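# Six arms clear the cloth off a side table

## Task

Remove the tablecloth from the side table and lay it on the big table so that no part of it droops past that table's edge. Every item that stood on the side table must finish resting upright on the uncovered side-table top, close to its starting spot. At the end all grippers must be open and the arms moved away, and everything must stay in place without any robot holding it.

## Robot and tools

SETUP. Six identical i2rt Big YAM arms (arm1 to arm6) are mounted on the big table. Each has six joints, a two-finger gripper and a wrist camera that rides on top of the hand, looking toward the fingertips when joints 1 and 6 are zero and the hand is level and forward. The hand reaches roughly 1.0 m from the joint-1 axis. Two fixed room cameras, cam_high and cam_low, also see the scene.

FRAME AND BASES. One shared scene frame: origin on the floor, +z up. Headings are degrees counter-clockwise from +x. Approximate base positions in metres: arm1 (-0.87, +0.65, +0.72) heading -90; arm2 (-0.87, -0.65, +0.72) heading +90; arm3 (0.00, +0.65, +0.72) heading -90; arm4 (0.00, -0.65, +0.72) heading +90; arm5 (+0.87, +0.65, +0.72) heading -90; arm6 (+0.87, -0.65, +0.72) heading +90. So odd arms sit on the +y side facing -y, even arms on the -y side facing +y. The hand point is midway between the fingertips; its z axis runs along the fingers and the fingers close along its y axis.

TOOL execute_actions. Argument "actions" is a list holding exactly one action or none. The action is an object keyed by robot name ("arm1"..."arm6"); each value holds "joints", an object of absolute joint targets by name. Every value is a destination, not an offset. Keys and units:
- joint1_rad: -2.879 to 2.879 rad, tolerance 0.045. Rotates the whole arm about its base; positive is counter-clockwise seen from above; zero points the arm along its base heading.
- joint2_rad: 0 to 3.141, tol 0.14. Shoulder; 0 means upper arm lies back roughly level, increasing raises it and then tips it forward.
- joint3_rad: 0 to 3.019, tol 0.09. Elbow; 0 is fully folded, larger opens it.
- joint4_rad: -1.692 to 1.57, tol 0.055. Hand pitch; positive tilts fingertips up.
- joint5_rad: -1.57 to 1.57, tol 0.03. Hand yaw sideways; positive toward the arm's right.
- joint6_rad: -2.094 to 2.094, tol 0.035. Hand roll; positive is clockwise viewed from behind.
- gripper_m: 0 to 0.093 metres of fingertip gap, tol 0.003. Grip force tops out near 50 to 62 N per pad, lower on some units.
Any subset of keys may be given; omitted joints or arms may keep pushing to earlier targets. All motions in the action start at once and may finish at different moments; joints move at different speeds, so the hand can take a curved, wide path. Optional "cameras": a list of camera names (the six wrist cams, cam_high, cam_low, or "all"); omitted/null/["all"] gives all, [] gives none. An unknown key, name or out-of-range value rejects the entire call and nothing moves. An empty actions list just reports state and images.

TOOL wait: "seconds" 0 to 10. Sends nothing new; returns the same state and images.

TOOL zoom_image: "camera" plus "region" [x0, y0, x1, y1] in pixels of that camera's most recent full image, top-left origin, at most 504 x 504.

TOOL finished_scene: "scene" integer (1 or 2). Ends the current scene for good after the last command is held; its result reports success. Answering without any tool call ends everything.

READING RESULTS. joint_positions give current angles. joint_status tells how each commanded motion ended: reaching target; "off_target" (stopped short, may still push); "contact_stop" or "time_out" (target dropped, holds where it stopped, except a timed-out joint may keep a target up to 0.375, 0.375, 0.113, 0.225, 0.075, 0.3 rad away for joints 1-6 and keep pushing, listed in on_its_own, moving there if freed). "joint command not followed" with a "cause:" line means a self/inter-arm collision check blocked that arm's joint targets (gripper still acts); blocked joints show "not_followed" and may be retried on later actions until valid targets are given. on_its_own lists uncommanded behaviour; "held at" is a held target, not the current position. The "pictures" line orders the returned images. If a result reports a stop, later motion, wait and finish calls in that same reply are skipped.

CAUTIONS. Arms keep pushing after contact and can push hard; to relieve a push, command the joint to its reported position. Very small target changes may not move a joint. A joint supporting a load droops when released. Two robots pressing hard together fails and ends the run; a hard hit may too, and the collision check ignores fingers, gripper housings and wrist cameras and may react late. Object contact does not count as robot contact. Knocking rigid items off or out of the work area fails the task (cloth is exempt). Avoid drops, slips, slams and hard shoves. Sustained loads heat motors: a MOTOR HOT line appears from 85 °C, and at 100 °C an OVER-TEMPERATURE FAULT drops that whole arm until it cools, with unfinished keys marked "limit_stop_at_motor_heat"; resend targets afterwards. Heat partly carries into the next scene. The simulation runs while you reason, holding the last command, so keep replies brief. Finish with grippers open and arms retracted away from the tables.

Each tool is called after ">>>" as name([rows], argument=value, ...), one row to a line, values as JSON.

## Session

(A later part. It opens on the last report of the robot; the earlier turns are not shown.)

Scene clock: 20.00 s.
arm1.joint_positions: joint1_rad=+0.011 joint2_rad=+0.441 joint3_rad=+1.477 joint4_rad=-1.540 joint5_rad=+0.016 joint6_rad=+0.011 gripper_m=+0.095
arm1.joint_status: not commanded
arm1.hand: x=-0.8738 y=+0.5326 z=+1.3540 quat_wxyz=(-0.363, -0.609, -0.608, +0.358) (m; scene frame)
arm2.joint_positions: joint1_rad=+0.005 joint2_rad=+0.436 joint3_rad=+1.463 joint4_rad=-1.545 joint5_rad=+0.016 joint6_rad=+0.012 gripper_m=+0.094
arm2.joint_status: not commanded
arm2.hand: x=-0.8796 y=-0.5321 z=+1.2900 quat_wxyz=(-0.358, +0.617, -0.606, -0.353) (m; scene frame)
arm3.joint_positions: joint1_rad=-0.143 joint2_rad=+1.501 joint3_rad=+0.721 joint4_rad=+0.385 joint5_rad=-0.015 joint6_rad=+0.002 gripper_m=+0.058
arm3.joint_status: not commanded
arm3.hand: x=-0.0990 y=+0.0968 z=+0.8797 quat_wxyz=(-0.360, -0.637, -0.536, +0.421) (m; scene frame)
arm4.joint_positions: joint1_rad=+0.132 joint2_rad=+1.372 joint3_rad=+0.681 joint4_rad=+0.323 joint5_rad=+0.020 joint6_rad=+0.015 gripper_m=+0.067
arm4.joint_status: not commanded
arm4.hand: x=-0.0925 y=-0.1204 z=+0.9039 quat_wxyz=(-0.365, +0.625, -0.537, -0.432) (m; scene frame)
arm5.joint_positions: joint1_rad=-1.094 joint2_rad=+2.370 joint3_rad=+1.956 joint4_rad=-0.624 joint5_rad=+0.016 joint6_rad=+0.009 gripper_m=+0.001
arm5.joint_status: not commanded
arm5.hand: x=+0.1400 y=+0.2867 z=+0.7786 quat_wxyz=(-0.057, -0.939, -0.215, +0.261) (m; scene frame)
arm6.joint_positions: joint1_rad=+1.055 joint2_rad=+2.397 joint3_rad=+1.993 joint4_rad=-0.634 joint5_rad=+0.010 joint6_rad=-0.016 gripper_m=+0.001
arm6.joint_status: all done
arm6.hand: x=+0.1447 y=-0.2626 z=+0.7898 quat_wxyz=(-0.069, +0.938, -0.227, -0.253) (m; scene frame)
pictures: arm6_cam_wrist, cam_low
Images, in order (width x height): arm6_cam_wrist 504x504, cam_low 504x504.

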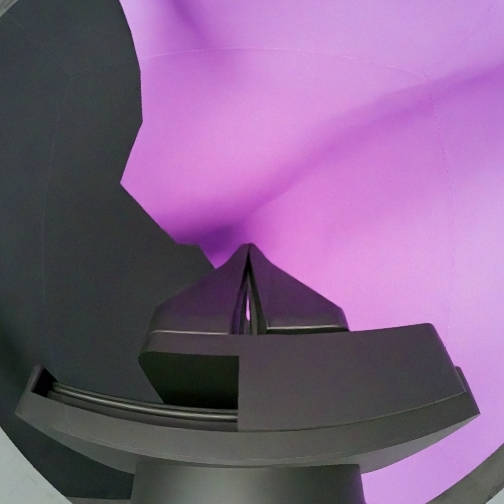

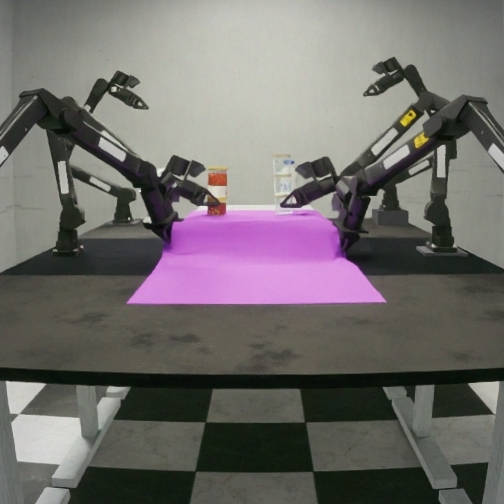

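>>> execute_actions([
  {"arm3":{"joints":{"joint2_rad":1.43,"joint4_rad":0.41}},"arm4":{"joints":{"joint2_rad":1.3,"joint4_rad":0.35}},"arm6":{"joints":{"gripper_m":0.093}}},
], cameras=[])

>>> execute_actions([
  {"arm6":{"joints":{"joint2_rad":2.43}}},
], cameras=["arm6_cam_wrist"])

>>> execute_actions([
  {"arm6":{"joints":{"gripper_m":0}}},
], cameras=["arm6_cam_wrist","cam_low"])

Scene clock: 21.27 s.
arm1.joint_positions: joint1_rad=+0.011 joint2_rad=+0.441 joint3_rad=+1.477 joint4_rad=-1.540 joint5_rad=+0.016 joint6_rad=+0.011 gripper_m=+0.095
arm1.joint_status: not commanded
arm1.hand: x=-0.8738 y=+0.5326 z=+1.3540 quat_wxyz=(-0.363, -0.609, -0.608, +0.358) (m; scene frame)
arm2.joint_positions: joint1_rad=+0.005 joint2_rad=+0.436 joint3_rad=+1.463 joint4_rad=-1.545 joint5_rad=+0.016 joint6_rad=+0.012 gripper_m=+0.094
arm2.joint_status: not commanded
arm2.hand: x=-0.8796 y=-0.5321 z=+1.2900 quat_wxyz=(-0.358, +0.617, -0.606, -0.353) (m; scene frame)
arm3.joint_positions: joint1_rad=-0.143 joint2_rad=+1.462 joint3_rad=+0.721 joint4_rad=+0.385 joint5_rad=-0.015 joint6_rad=+0.002 gripper_m=+0.058
arm3.joint_status: all done
arm3.hand: x=-0.0988 y=+0.0980 z=+0.9011 quat_wxyz=(-0.371, -0.628, -0.529, +0.434) (m; scene frame)
arm4.joint_positions: joint1_rad=+0.132 joint2_rad=+1.361 joint3_rad=+0.681 joint4_rad=+0.322 joint5_rad=+0.020 joint6_rad=+0.015 gripper_m=+0.067
arm4.joint_status: all done
arm4.hand: x=-0.0924 y=-0.1211 z=+0.9097 quat_wxyz=(-0.368, +0.623, -0.535, -0.436) (m; scene frame)
arm5.joint_positions: joint1_rad=-1.094 joint2_rad=+2.370 joint3_rad=+1.956 joint4_rad=-0.624 joint5_rad=+0.016 joint6_rad=+0.009 gripper_m=+0.001
arm5.joint_status: not commanded
arm5.hand: x=+0.1400 y=+0.2867 z=+0.7786 quat_wxyz=(-0.057, -0.939, -0.215, +0.261) (m; scene frame)
arm6.joint_positions: joint1_rad=+1.055 joint2_rad=+2.397 joint3_rad=+1.993 joint4_rad=-0.634 joint5_rad=+0.010 joint6_rad=-0.016 gripper_m=+0.093
arm6.joint_status: all done
arm6.hand: x=+0.1447 y=-0.2626 z=+0.7898 quat_wxyz=(-0.069, +0.938, -0.227, -0.253) (m; scene frame)
pictures: none
No camera images: the call's "cameras" was empty. Leave "cameras" out to get every camera's image.

Scene clock: 22.03 s.
arm1.joint_positions: joint1_rad=+0.011 joint2_rad=+0.441 joint3_rad=+1.477 joint4_rad=-1.540 joint5_rad=+0.016 joint6_rad=+0.011 gripper_m=+0.095
arm1.joint_status: not commanded
arm1.hand: x=-0.8738 y=+0.5326 z=+1.3540 quat_wxyz=(-0.363, -0.609, -0.608, +0.358) (m; scene frame)
arm2.joint_positions: joint1_rad=+0.005 joint2_rad=+0.436 joint3_rad=+1.463 joint4_rad=-1.545 joint5_rad=+0.016 joint6_rad=+0.012 gripper_m=+0.094
arm2.joint_status: not commanded
arm2.hand: x=-0.8796 y=-0.5321 z=+1.2900 quat_wxyz=(-0.358, +0.617, -0.606, -0.353) (m; scene frame)
arm3.joint_positions: joint1_rad=-0.143 joint2_rad=+1.462 joint3_rad=+0.721 joint4_rad=+0.385 joint5_rad=-0.015 joint6_rad=+0.002 gripper_m=+0.058
arm3.joint_status: not commanded
arm3.hand: x=-0.0988 y=+0.0980 z=+0.9011 quat_wxyz=(-0.371, -0.628, -0.529, +0.434) (m; scene frame)
arm4.joint_positions: joint1_rad=+0.132 joint2_rad=+1.361 joint3_rad=+0.681 joint4_rad=+0.322 joint5_rad=+0.020 joint6_rad=+0.015 gripper_m=+0.067
arm4.joint_status: not commanded
arm4.hand: x=-0.0924 y=-0.1211 z=+0.9097 quat_wxyz=(-0.368, +0.623, -0.535, -0.436) (m; scene frame)
arm5.joint_positions: joint1_rad=-1.094 joint2_rad=+2.370 joint3_rad=+1.956 joint4_rad=-0.624 joint5_rad=+0.016 joint6_rad=+0.009 gripper_m=+0.001
arm5.joint_status: not commanded
arm5.hand: x=+0.1400 y=+0.2867 z=+0.7786 quat_wxyz=(-0.057, -0.939, -0.215, +0.261) (m; scene frame)
arm6.joint_positions: joint1_rad=+1.055 joint2_rad=+2.415 joint3_rad=+1.993 joint4_rad=-0.634 joint5_rad=+0.010 joint6_rad=-0.016 gripper_m=+0.093
arm6.joint_status: all done
arm6.hand: x=+0.1473 y=-0.2640 z=+0.7755 quat_wxyz=(-0.067, +0.940, -0.228, -0.244) (m; scene frame)
pictures: arm6_cam_wrist
Images, in order (width x height): arm6_cam_wrist 504x504.

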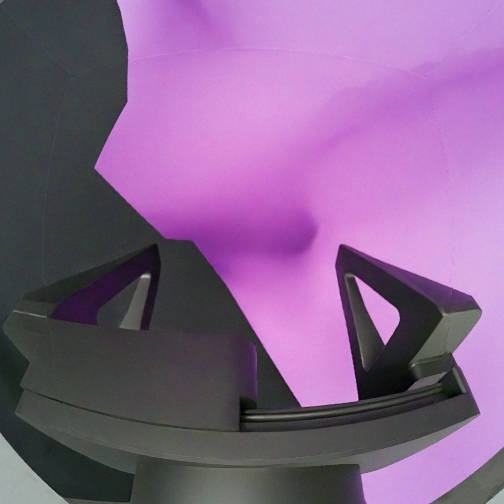

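Scene clock: 22.73 s.
arm1.joint_positions: joint1_rad=+0.011 joint2_rad=+0.441 joint3_rad=+1.477 joint4_rad=-1.540 joint5_rad=+0.016 joint6_rad=+0.011 gripper_m=+0.095
arm1.joint_status: not commanded
arm1.hand: x=-0.8738 y=+0.5326 z=+1.3540 quat_wxyz=(-0.363, -0.609, -0.608, +0.358) (m; scene frame)
arm2.joint_positions: joint1_rad=+0.005 joint2_rad=+0.436 joint3_rad=+1.463 joint4_rad=-1.545 joint5_rad=+0.016 joint6_rad=+0.012 gripper_m=+0.094
arm2.joint_status: not commanded
arm2.hand: x=-0.8796 y=-0.5321 z=+1.2900 quat_wxyz=(-0.358, +0.617, -0.606, -0.353) (m; scene frame)
arm3.joint_positions: joint1_rad=-0.143 joint2_rad=+1.462 joint3_rad=+0.721 joint4_rad=+0.385 joint5_rad=-0.015 joint6_rad=+0.002 gripper_m=+0.058
arm3.joint_status: not commanded
arm3.hand: x=-0.0988 y=+0.0980 z=+0.9011 quat_wxyz=(-0.371, -0.628, -0.529, +0.434) (m; scene frame)
arm4.joint_positions: joint1_rad=+0.132 joint2_rad=+1.361 joint3_rad=+0.681 joint4_rad=+0.322 joint5_rad=+0.020 joint6_rad=+0.015 gripper_m=+0.067
arm4.joint_status: not commanded
arm4.hand: x=-0.0924 y=-0.1211 z=+0.9097 quat_wxyz=(-0.368, +0.623, -0.535, -0.436) (m; scene frame)
arm5.joint_positions: joint1_rad=-1.094 joint2_rad=+2.370 joint3_rad=+1.956 joint4_rad=-0.624 joint5_rad=+0.016 joint6_rad=+0.009 gripper_m=+0.001
arm5.joint_status: not commanded
arm5.hand: x=+0.1400 y=+0.2867 z=+0.7786 quat_wxyz=(-0.057, -0.939, -0.215, +0.261) (m; scene frame)
arm6.joint_positions: joint1_rad=+1.055 joint2_rad=+2.415 joint3_rad=+1.993 joint4_rad=-0.634 joint5_rad=+0.010 joint6_rad=-0.016 gripper_m=+0.001
arm6.joint_status: all done
arm6.hand: x=+0.1473 y=-0.2640 z=+0.7755 quat_wxyz=(-0.067, +0.940, -0.228, -0.244) (m; scene frame)
pictures: arm6_cam_wrist, cam_low
Images, in order (width x height): arm6_cam_wrist 504x504, cam_low 504x504.

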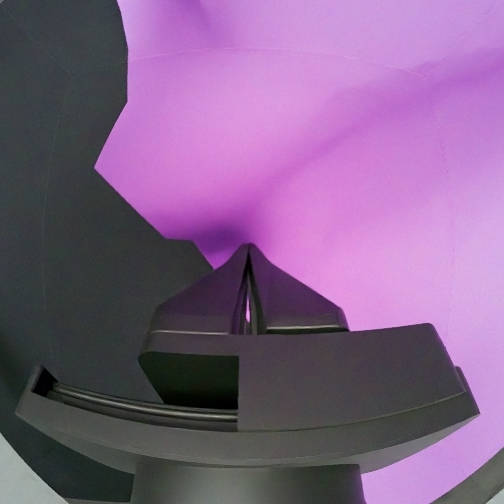

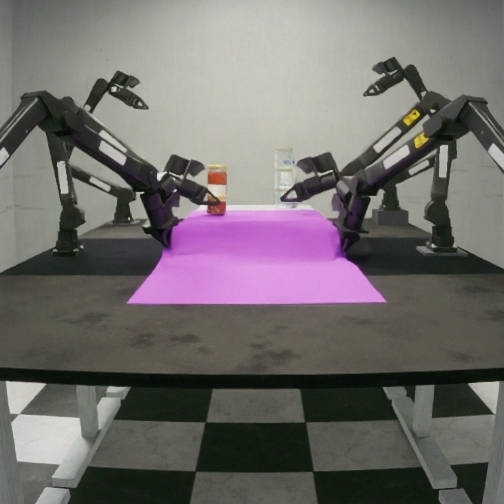

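Cloth is lower still.

>>> execute_actions([
  {"arm4":{"joints":{"joint2_rad":1.23}},"arm6":{"joints":{"gripper_m":0.093,"joint2_rad":2.47}}},
], cameras=["arm6_cam_wrist"])

>>> execute_actions([
  {"arm6":{"joints":{"gripper_m":0}}},
], cameras=["arm6_cam_wrist","cam_low"])

Scene clock: 23.90 s.
arm1.joint_positions: joint1_rad=+0.011 joint2_rad=+0.441 joint3_rad=+1.477 joint4_rad=-1.540 joint5_rad=+0.016 joint6_rad=+0.011 gripper_m=+0.095
arm1.joint_status: not commanded
arm1.hand: x=-0.8738 y=+0.5326 z=+1.3540 quat_wxyz=(-0.363, -0.609, -0.608, +0.358) (m; scene frame)
arm2.joint_positions: joint1_rad=+0.005 joint2_rad=+0.436 joint3_rad=+1.463 joint4_rad=-1.545 joint5_rad=+0.016 joint6_rad=+0.012 gripper_m=+0.094
arm2.joint_status: not commanded
arm2.hand: x=-0.8796 y=-0.5321 z=+1.2900 quat_wxyz=(-0.358, +0.617, -0.606, -0.353) (m; scene frame)
arm3.joint_positions: joint1_rad=-0.143 joint2_rad=+1.462 joint3_rad=+0.721 joint4_rad=+0.385 joint5_rad=-0.015 joint6_rad=+0.002 gripper_m=+0.058
arm3.joint_status: not commanded
arm3.hand: x=-0.0988 y=+0.0980 z=+0.9011 quat_wxyz=(-0.371, -0.628, -0.529, +0.434) (m; scene frame)
arm4.joint_positions: joint1_rad=+0.132 joint2_rad=+1.272 joint3_rad=+0.681 joint4_rad=+0.316 joint5_rad=+0.020 joint6_rad=+0.015 gripper_m=+0.067
arm4.joint_status: all done
arm4.hand: x=-0.0910 y=-0.1286 z=+0.9537 quat_wxyz=(-0.389, +0.604, -0.520, -0.462) (m; scene frame)
arm5.joint_positions: joint1_rad=-1.094 joint2_rad=+2.370 joint3_rad=+1.956 joint4_rad=-0.624 joint5_rad=+0.016 joint6_rad=+0.009 gripper_m=+0.001
arm5.joint_status: not commanded
arm5.hand: x=+0.1400 y=+0.2867 z=+0.7786 quat_wxyz=(-0.057, -0.939, -0.215, +0.261) (m; scene frame)
arm6.joint_positions: joint1_rad=+1.055 joint2_rad=+2.462 joint3_rad=+1.993 joint4_rad=-0.634 joint5_rad=+0.010 joint6_rad=-0.016 gripper_m=+0.093
arm6.joint_status: all done
arm6.hand: x=+0.1553 y=-0.2684 z=+0.7377 quat_wxyz=(-0.061, +0.946, -0.229, -0.222) (m; scene frame)
pictures: arm6_cam_wrist
Images, in order (width x height): arm6_cam_wrist 504x504.

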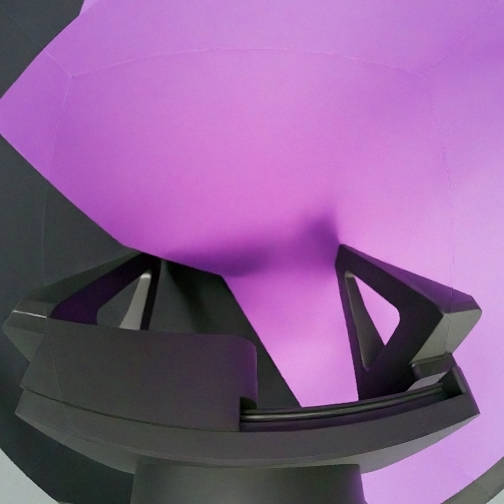

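Scene clock: 24.60 s.
arm1.joint_positions: joint1_rad=+0.011 joint2_rad=+0.441 joint3_rad=+1.477 joint4_rad=-1.540 joint5_rad=+0.016 joint6_rad=+0.011 gripper_m=+0.095
arm1.joint_status: not commanded
arm1.hand: x=-0.8738 y=+0.5326 z=+1.3540 quat_wxyz=(-0.363, -0.609, -0.608, +0.358) (m; scene frame)
arm2.joint_positions: joint1_rad=+0.005 joint2_rad=+0.436 joint3_rad=+1.463 joint4_rad=-1.545 joint5_rad=+0.016 joint6_rad=+0.012 gripper_m=+0.094
arm2.joint_status: not commanded
arm2.hand: x=-0.8796 y=-0.5321 z=+1.2900 quat_wxyz=(-0.358, +0.617, -0.606, -0.353) (m; scene frame)
arm3.joint_positions: joint1_rad=-0.143 joint2_rad=+1.462 joint3_rad=+0.721 joint4_rad=+0.385 joint5_rad=-0.015 joint6_rad=+0.002 gripper_m=+0.058
arm3.joint_status: not commanded
arm3.hand: x=-0.0988 y=+0.0980 z=+0.9011 quat_wxyz=(-0.371, -0.628, -0.529, +0.434) (m; scene frame)
arm4.joint_positions: joint1_rad=+0.132 joint2_rad=+1.272 joint3_rad=+0.681 joint4_rad=+0.316 joint5_rad=+0.020 joint6_rad=+0.015 gripper_m=+0.067
arm4.joint_status: not commanded
arm4.hand: x=-0.0910 y=-0.1286 z=+0.9537 quat_wxyz=(-0.389, +0.604, -0.520, -0.462) (m; scene frame)
arm5.joint_positions: joint1_rad=-1.095 joint2_rad=+2.370 joint3_rad=+1.956 joint4_rad=-0.624 joint5_rad=+0.016 joint6_rad=+0.009 gripper_m=+0.001
arm5.joint_status: not commanded
arm5.hand: x=+0.1399 y=+0.2870 z=+0.7786 quat_wxyz=(-0.057, -0.939, -0.215, +0.261) (m; scene frame)
arm6.joint_positions: joint1_rad=+1.057 joint2_rad=+2.462 joint3_rad=+1.993 joint4_rad=-0.634 joint5_rad=+0.009 joint6_rad=-0.016 gripper_m=+0.001
arm6.joint_status: all done
arm6.hand: x=+0.1544 y=-0.2694 z=+0.7380 quat_wxyz=(-0.061, +0.946, -0.228, -0.222) (m; scene frame)
pictures: arm6_cam_wrist, cam_low
Images, in order (width x height): arm6_cam_wrist 504x504, cam_low 504x504.

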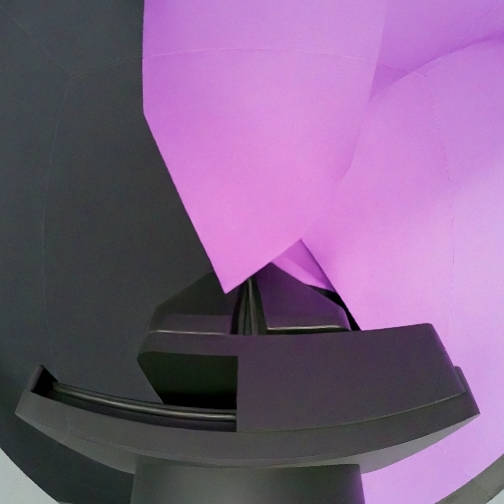

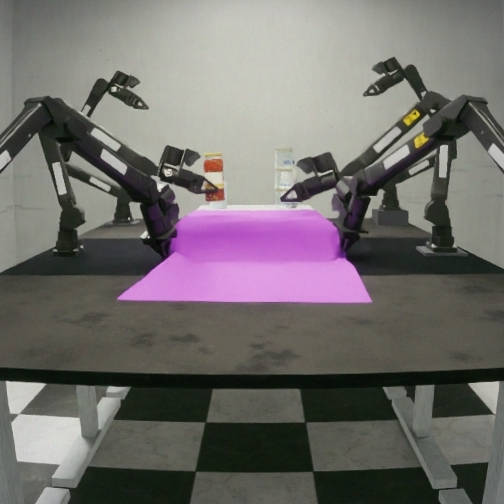

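>>> execute_actions([
  {"arm5":{"joints":{"joint1_rad":-0.85,"joint2_rad":1.75,"joint3_rad":1.18,"joint4_rad":-0.42}},"arm6":{"joints":{"joint1_rad":0.84,"joint2_rad":1.78,"joint3_rad":1.17,"joint4_rad":-0.39}}},
], cameras=["cam_high","cam_low"])

Scene clock: 26.77 s.
arm1.joint_positions: joint1_rad=+0.011 joint2_rad=+0.441 joint3_rad=+1.477 joint4_rad=-1.540 joint5_rad=+0.016 joint6_rad=+0.011 gripper_m=+0.095
arm1.joint_status: not commanded
arm1.hand: x=-0.8738 y=+0.5326 z=+1.3540 quat_wxyz=(-0.363, -0.609, -0.608, +0.358) (m; scene frame)
arm2.joint_positions: joint1_rad=+0.005 joint2_rad=+0.436 joint3_rad=+1.463 joint4_rad=-1.545 joint5_rad=+0.016 joint6_rad=+0.012 gripper_m=+0.094
arm2.joint_status: not commanded
arm2.hand: x=-0.8796 y=-0.5321 z=+1.2900 quat_wxyz=(-0.358, +0.617, -0.606, -0.353) (m; scene frame)
arm3.joint_positions: joint1_rad=-0.143 joint2_rad=+1.462 joint3_rad=+0.721 joint4_rad=+0.385 joint5_rad=-0.015 joint6_rad=+0.002 gripper_m=+0.058
arm3.joint_status: not commanded
arm3.hand: x=-0.0988 y=+0.0980 z=+0.9011 quat_wxyz=(-0.371, -0.628, -0.529, +0.434) (m; scene frame)
arm4.joint_positions: joint1_rad=+0.132 joint2_rad=+1.272 joint3_rad=+0.681 joint4_rad=+0.316 joint5_rad=+0.020 joint6_rad=+0.015 gripper_m=+0.067
arm4.joint_status: not commanded
arm4.hand: x=-0.0910 y=-0.1286 z=+0.9537 quat_wxyz=(-0.389, +0.604, -0.520, -0.462) (m; scene frame)
arm5.joint_positions: joint1_rad=-0.847 joint2_rad=+1.754 joint3_rad=+1.170 joint4_rad=-0.424 joint5_rad=+0.012 joint6_rad=+0.009 gripper_m=+0.001
arm5.joint_status: all done
arm5.hand: x=+0.4095 y=+0.2551 z=+0.8688 quat_wxyz=(-0.095, -0.901, -0.329, +0.265) (m; scene frame)
arm6.joint_positions: joint1_rad=+0.840 joint2_rad=+1.783 joint3_rad=+1.156 joint4_rad=-0.398 joint5_rad=+0.012 joint6_rad=-0.017 gripper_m=+0.001
arm6.joint_status: all done
arm6.hand: x=+0.4103 y=-0.2568 z=+0.8668 quat_wxyz=(-0.099, +0.907, -0.326, -0.249) (m; scene frame)
pictures: cam_high, cam_low
Images, in order (width x height): cam_high 504x504, cam_low 504x504.

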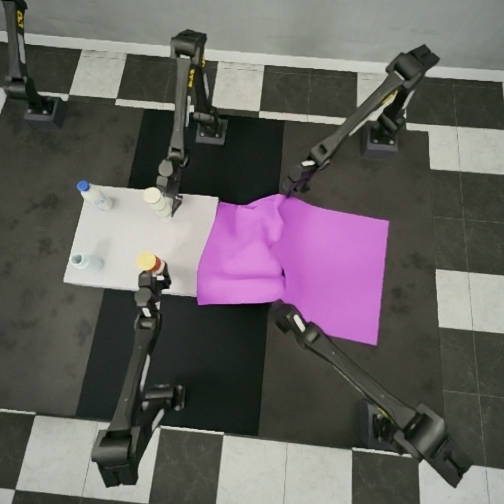

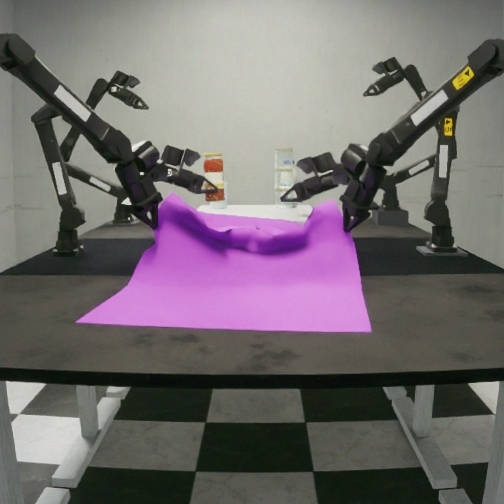

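>>> execute_actions([
  {"arm5":{"joints":{"joint1_rad":-0.65,"joint2_rad":1.6,"joint3_rad":0.82,"joint4_rad":-0.2}},"arm6":{"joints":{"joint1_rad":0.63,"joint2_rad":1.63,"joint3_rad":0.81,"joint4_rad":-0.17}},"arm3":{"joints":{"joint2_rad":1.495}},"arm4":{"joints":{"joint2_rad":1.365}}},
], cameras=["cam_high","cam_low"])

Scene clock: 28.53 s.
arm1.joint_positions: joint1_rad=+0.011 joint2_rad=+0.441 joint3_rad=+1.477 joint4_rad=-1.540 joint5_rad=+0.016 joint6_rad=+0.011 gripper_m=+0.095
arm1.joint_status: not commanded
arm1.hand: x=-0.8738 y=+0.5326 z=+1.3540 quat_wxyz=(-0.363, -0.609, -0.608, +0.358) (m; scene frame)
arm2.joint_positions: joint1_rad=+0.005 joint2_rad=+0.436 joint3_rad=+1.463 joint4_rad=-1.545 joint5_rad=+0.016 joint6_rad=+0.012 gripper_m=+0.094
arm2.joint_status: not commanded
arm2.hand: x=-0.8796 y=-0.5321 z=+1.2900 quat_wxyz=(-0.358, +0.617, -0.606, -0.353) (m; scene frame)
arm3.joint_positions: joint1_rad=-0.143 joint2_rad=+1.509 joint3_rad=+0.726 joint4_rad=+0.391 joint5_rad=-0.015 joint6_rad=+0.002 gripper_m=+0.058
arm3.joint_status: all done
arm3.hand: x=-0.0994 y=+0.0943 z=+0.8792 quat_wxyz=(-0.361, -0.636, -0.535, +0.422) (m; scene frame)
arm4.joint_positions: joint1_rad=+0.132 joint2_rad=+1.383 joint3_rad=+0.690 joint4_rad=+0.325 joint5_rad=+0.019 joint6_rad=+0.015 gripper_m=+0.067
arm4.joint_status: all done
arm4.hand: x=-0.0932 y=-0.1168 z=+0.9035 quat_wxyz=(-0.365, +0.625, -0.537, -0.432) (m; scene frame)
arm5.joint_positions: joint1_rad=-0.636 joint2_rad=+1.593 joint3_rad=+0.817 joint4_rad=-0.208 joint5_rad=+0.014 joint6_rad=+0.009 gripper_m=+0.001
arm5.joint_status: all done
arm5.hand: x=+0.5627 y=+0.2476 z=+0.8314 quat_wxyz=(-0.126, -0.859, -0.420, +0.265) (m; scene frame)
arm6.joint_positions: joint1_rad=+0.621 joint2_rad=+1.625 joint3_rad=+0.801 joint4_rad=-0.181 joint5_rad=+0.010 joint6_rad=-0.017 gripper_m=+0.001
arm6.joint_status: all done
arm6.hand: x=+0.5689 y=-0.2490 z=+0.8323 quat_wxyz=(-0.130, +0.863, -0.422, -0.245) (m; scene frame)
pictures: cam_high, cam_low
Images, in order (width x height): cam_high 504x504, cam_low 504x504.

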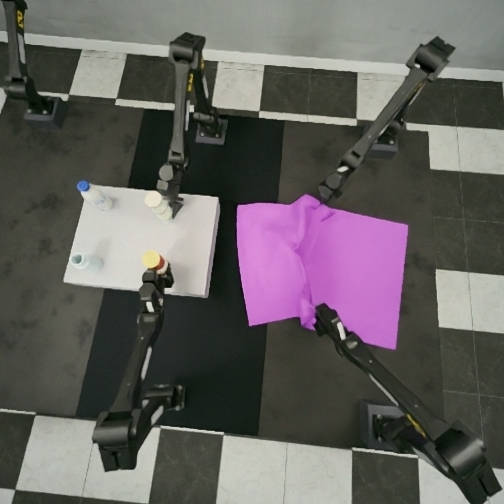

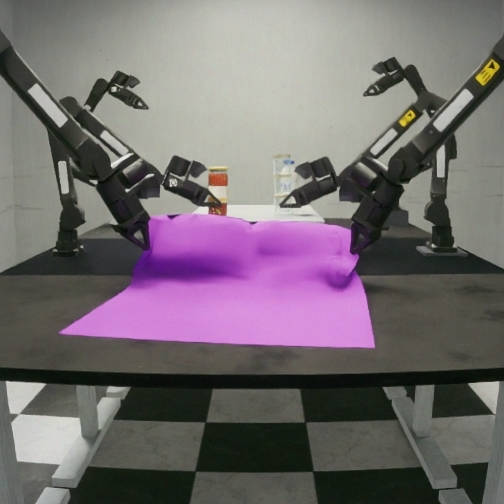

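>>> execute_actions([
  {"arm3":{"joints":{"gripper_m":0.093}},"arm4":{"joints":{"gripper_m":0.093}},"arm5":{"joints":{"gripper_m":0.093}},"arm6":{"joints":{"gripper_m":0.093}}},
], cameras=[])

>>> execute_actions([
  {"arm3":{"joints":{"joint2_rad":1.19,"joint3_rad":0.42,"joint4_rad":0.47}},"arm4":{"joints":{"joint2_rad":1.09,"joint3_rad":0.4,"joint4_rad":0.4}},"arm5":{"joints":{"joint2_rad":0.9}},"arm6":{"joints":{"joint2_rad":0.9}}},
], cameras=["cam_low"])

>>> execute_actions([
  {"arm3":{"joints":{"joint2_rad":0.6,"joint3_rad":0.25}},"arm4":{"joints":{"joint2_rad":0.6,"joint3_rad":0.25}},"arm5":{"joints":{"joint2_rad":0.5,"joint1_rad":0}},"arm6":{"joints":{"joint2_rad":0.5,"joint1_rad":0}}},
], cameras=["cam_high","cam_low"])

Scene clock: 29.70 s.
arm1.joint_positions: joint1_rad=+0.011 joint2_rad=+0.441 joint3_rad=+1.477 joint4_rad=-1.540 joint5_rad=+0.016 joint6_rad=+0.011 gripper_m=+0.095
arm1.joint_status: not commanded
arm1.hand: x=-0.8738 y=+0.5326 z=+1.3540 quat_wxyz=(-0.363, -0.609, -0.608, +0.358) (m; scene frame)
arm2.joint_positions: joint1_rad=+0.005 joint2_rad=+0.436 joint3_rad=+1.463 joint4_rad=-1.545 joint5_rad=+0.016 joint6_rad=+0.012 gripper_m=+0.094
arm2.joint_status: not commanded
arm2.hand: x=-0.8796 y=-0.5321 z=+1.2900 quat_wxyz=(-0.358, +0.617, -0.606, -0.353) (m; scene frame)
arm3.joint_positions: joint1_rad=-0.143 joint2_rad=+1.509 joint3_rad=+0.740 joint4_rad=+0.392 joint5_rad=-0.015 joint6_rad=+0.002 gripper_m=+0.093
arm3.joint_status: all done
arm3.hand: x=-0.1003 y=+0.0894 z=+0.8865 quat_wxyz=(-0.365, -0.633, -0.533, +0.427) (m; scene frame)
arm4.joint_positions: joint1_rad=+0.132 joint2_rad=+1.381 joint3_rad=+0.712 joint4_rad=+0.329 joint5_rad=+0.019 joint6_rad=+0.015 gripper_m=+0.093
arm4.joint_status: all done
arm4.hand: x=-0.0945 y=-0.1097 z=+0.9165 quat_wxyz=(-0.372, +0.619, -0.532, -0.441) (m; scene frame)
arm5.joint_positions: joint1_rad=-0.636 joint2_rad=+1.593 joint3_rad=+0.817 joint4_rad=-0.208 joint5_rad=+0.014 joint6_rad=+0.009 gripper_m=+0.093
arm5.joint_status: all done
arm5.hand: x=+0.5627 y=+0.2476 z=+0.8314 quat_wxyz=(-0.126, -0.859, -0.420, +0.265) (m; scene frame)
arm6.joint_positions: joint1_rad=+0.621 joint2_rad=+1.625 joint3_rad=+0.801 joint4_rad=-0.181 joint5_rad=+0.010 joint6_rad=-0.017 gripper_m=+0.093
arm6.joint_status: all done
arm6.hand: x=+0.5689 y=-0.2490 z=+0.8323 quat_wxyz=(-0.130, +0.863, -0.422, -0.245) (m; scene frame)
pictures: none
No camera images: the call's "cameras" was empty. Leave "cameras" out to get every camera's image.

Scene clock: 31.10 s.
arm1.joint_positions: joint1_rad=+0.011 joint2_rad=+0.441 joint3_rad=+1.477 joint4_rad=-1.540 joint5_rad=+0.016 joint6_rad=+0.011 gripper_m=+0.095
arm1.joint_status: not commanded
arm1.hand: x=-0.8738 y=+0.5326 z=+1.3540 quat_wxyz=(-0.363, -0.609, -0.608, +0.358) (m; scene frame)
arm2.joint_positions: joint1_rad=+0.005 joint2_rad=+0.436 joint3_rad=+1.463 joint4_rad=-1.545 joint5_rad=+0.016 joint6_rad=+0.012 gripper_m=+0.094
arm2.joint_status: not commanded
arm2.hand: x=-0.8796 y=-0.5321 z=+1.2900 quat_wxyz=(-0.358, +0.617, -0.606, -0.353) (m; scene frame)
arm3.joint_positions: joint1_rad=-0.143 joint2_rad=+1.189 joint3_rad=+0.418 joint4_rad=+0.457 joint5_rad=-0.015 joint6_rad=+0.002 gripper_m=+0.093
arm3.joint_status: all done
arm3.hand: x=-0.0792 y=+0.2052 z=+0.8950 quat_wxyz=(-0.381, -0.619, -0.521, +0.447) (m; scene frame)
arm4.joint_positions: joint1_rad=+0.132 joint2_rad=+1.091 joint3_rad=+0.394 joint4_rad=+0.384 joint5_rad=+0.019 joint6_rad=+0.015 gripper_m=+0.093
arm4.joint_status: all done
arm4.hand: x=-0.0740 y=-0.2221 z=+0.8974 quat_wxyz=(-0.379, +0.613, -0.527, -0.450) (m; scene frame)
arm5.joint_positions: joint1_rad=-0.636 joint2_rad=+0.891 joint3_rad=+0.817 joint4_rad=-0.206 joint5_rad=+0.014 joint6_rad=+0.009 gripper_m=+0.093
arm5.joint_status: all done
arm5.hand: x=+0.5965 y=+0.2922 z=+1.1671 quat_wxyz=(-0.267, -0.716, -0.348, +0.543) (m; scene frame)
arm6.joint_positions: joint1_rad=+0.621 joint2_rad=+0.895 joint3_rad=+0.799 joint4_rad=-0.178 joint5_rad=+0.010 joint6_rad=-0.017 gripper_m=+0.093
arm6.joint_status: all done
arm6.hand: x=+0.5964 y=-0.2849 z=+1.1806 quat_wxyz=(-0.276, +0.716, -0.352, -0.536) (m; scene frame)
pictures: cam_low
Images, in order (width x height): cam_low 504x504.

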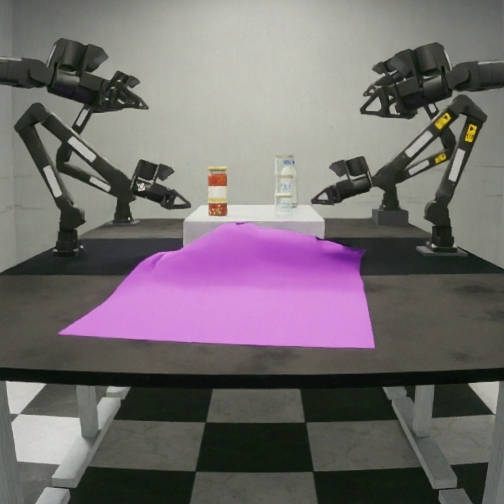

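Scene clock: 32.40 s.
arm1.joint_positions: joint1_rad=+0.011 joint2_rad=+0.441 joint3_rad=+1.477 joint4_rad=-1.540 joint5_rad=+0.016 joint6_rad=+0.011 gripper_m=+0.095
arm1.joint_status: not commanded
arm1.hand: x=-0.8738 y=+0.5326 z=+1.3540 quat_wxyz=(-0.363, -0.609, -0.608, +0.358) (m; scene frame)
arm2.joint_positions: joint1_rad=+0.005 joint2_rad=+0.436 joint3_rad=+1.463 joint4_rad=-1.545 joint5_rad=+0.016 joint6_rad=+0.012 gripper_m=+0.094
arm2.joint_status: not commanded
arm2.hand: x=-0.8796 y=-0.5321 z=+1.2900 quat_wxyz=(-0.358, +0.617, -0.606, -0.353) (m; scene frame)
arm3.joint_positions: joint1_rad=-0.143 joint2_rad=+0.598 joint3_rad=+0.245 joint4_rad=+0.458 joint5_rad=-0.015 joint6_rad=+0.002 gripper_m=+0.093
arm3.joint_status: all done
arm3.hand: x=-0.0610 y=+0.3050 z=+1.0240 quat_wxyz=(-0.480, -0.511, -0.432, +0.567) (m; scene frame)
arm4.joint_positions: joint1_rad=+0.132 joint2_rad=+0.601 joint3_rad=+0.242 joint4_rad=+0.385 joint5_rad=+0.019 joint6_rad=+0.015 gripper_m=+0.093
arm4.joint_status: all done
arm4.hand: x=-0.0591 y=-0.3035 z=+0.9932 quat_wxyz=(-0.460, +0.528, -0.456, -0.549) (m; scene frame)
arm5.joint_positions: joint1_rad=-0.009 joint2_rad=+0.497 joint3_rad=+0.817 joint4_rad=-0.206 joint5_rad=+0.014 joint6_rad=+0.009 gripper_m=+0.093
arm5.joint_status: all done
arm5.hand: x=+0.8635 y=+0.3253 z=+1.3124 quat_wxyz=(-0.522, -0.478, -0.460, +0.537) (m; scene frame)
arm6.joint_positions: joint1_rad=+0.006 joint2_rad=+0.493 joint3_rad=+0.797 joint4_rad=-0.178 joint5_rad=+0.010 joint6_rad=-0.017 gripper_m=+0.093
arm6.joint_status: all done
arm6.hand: x=+0.8604 y=-0.3195 z=+1.3307 quat_wxyz=(-0.528, +0.478, -0.459, -0.531) (m; scene frame)
pictures: cam_high, cam_low
Images, in order (width x height): cam_high 504x504, cam_low 504x504.

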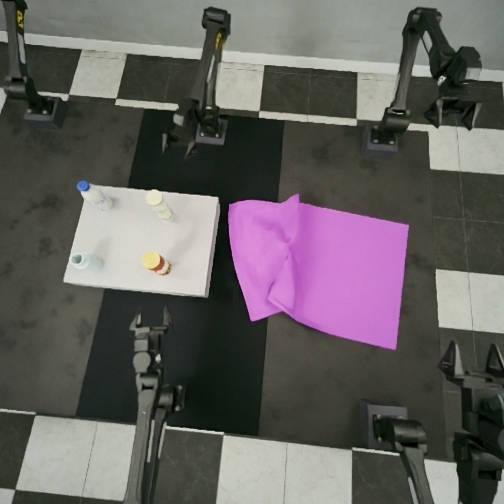

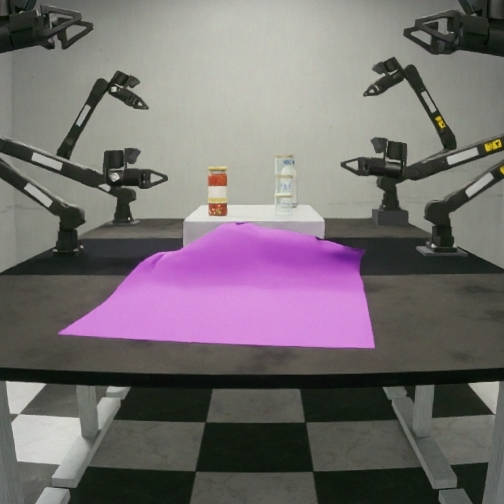

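>>> finished_scene(scene=1)

The scene is finished: the task was done.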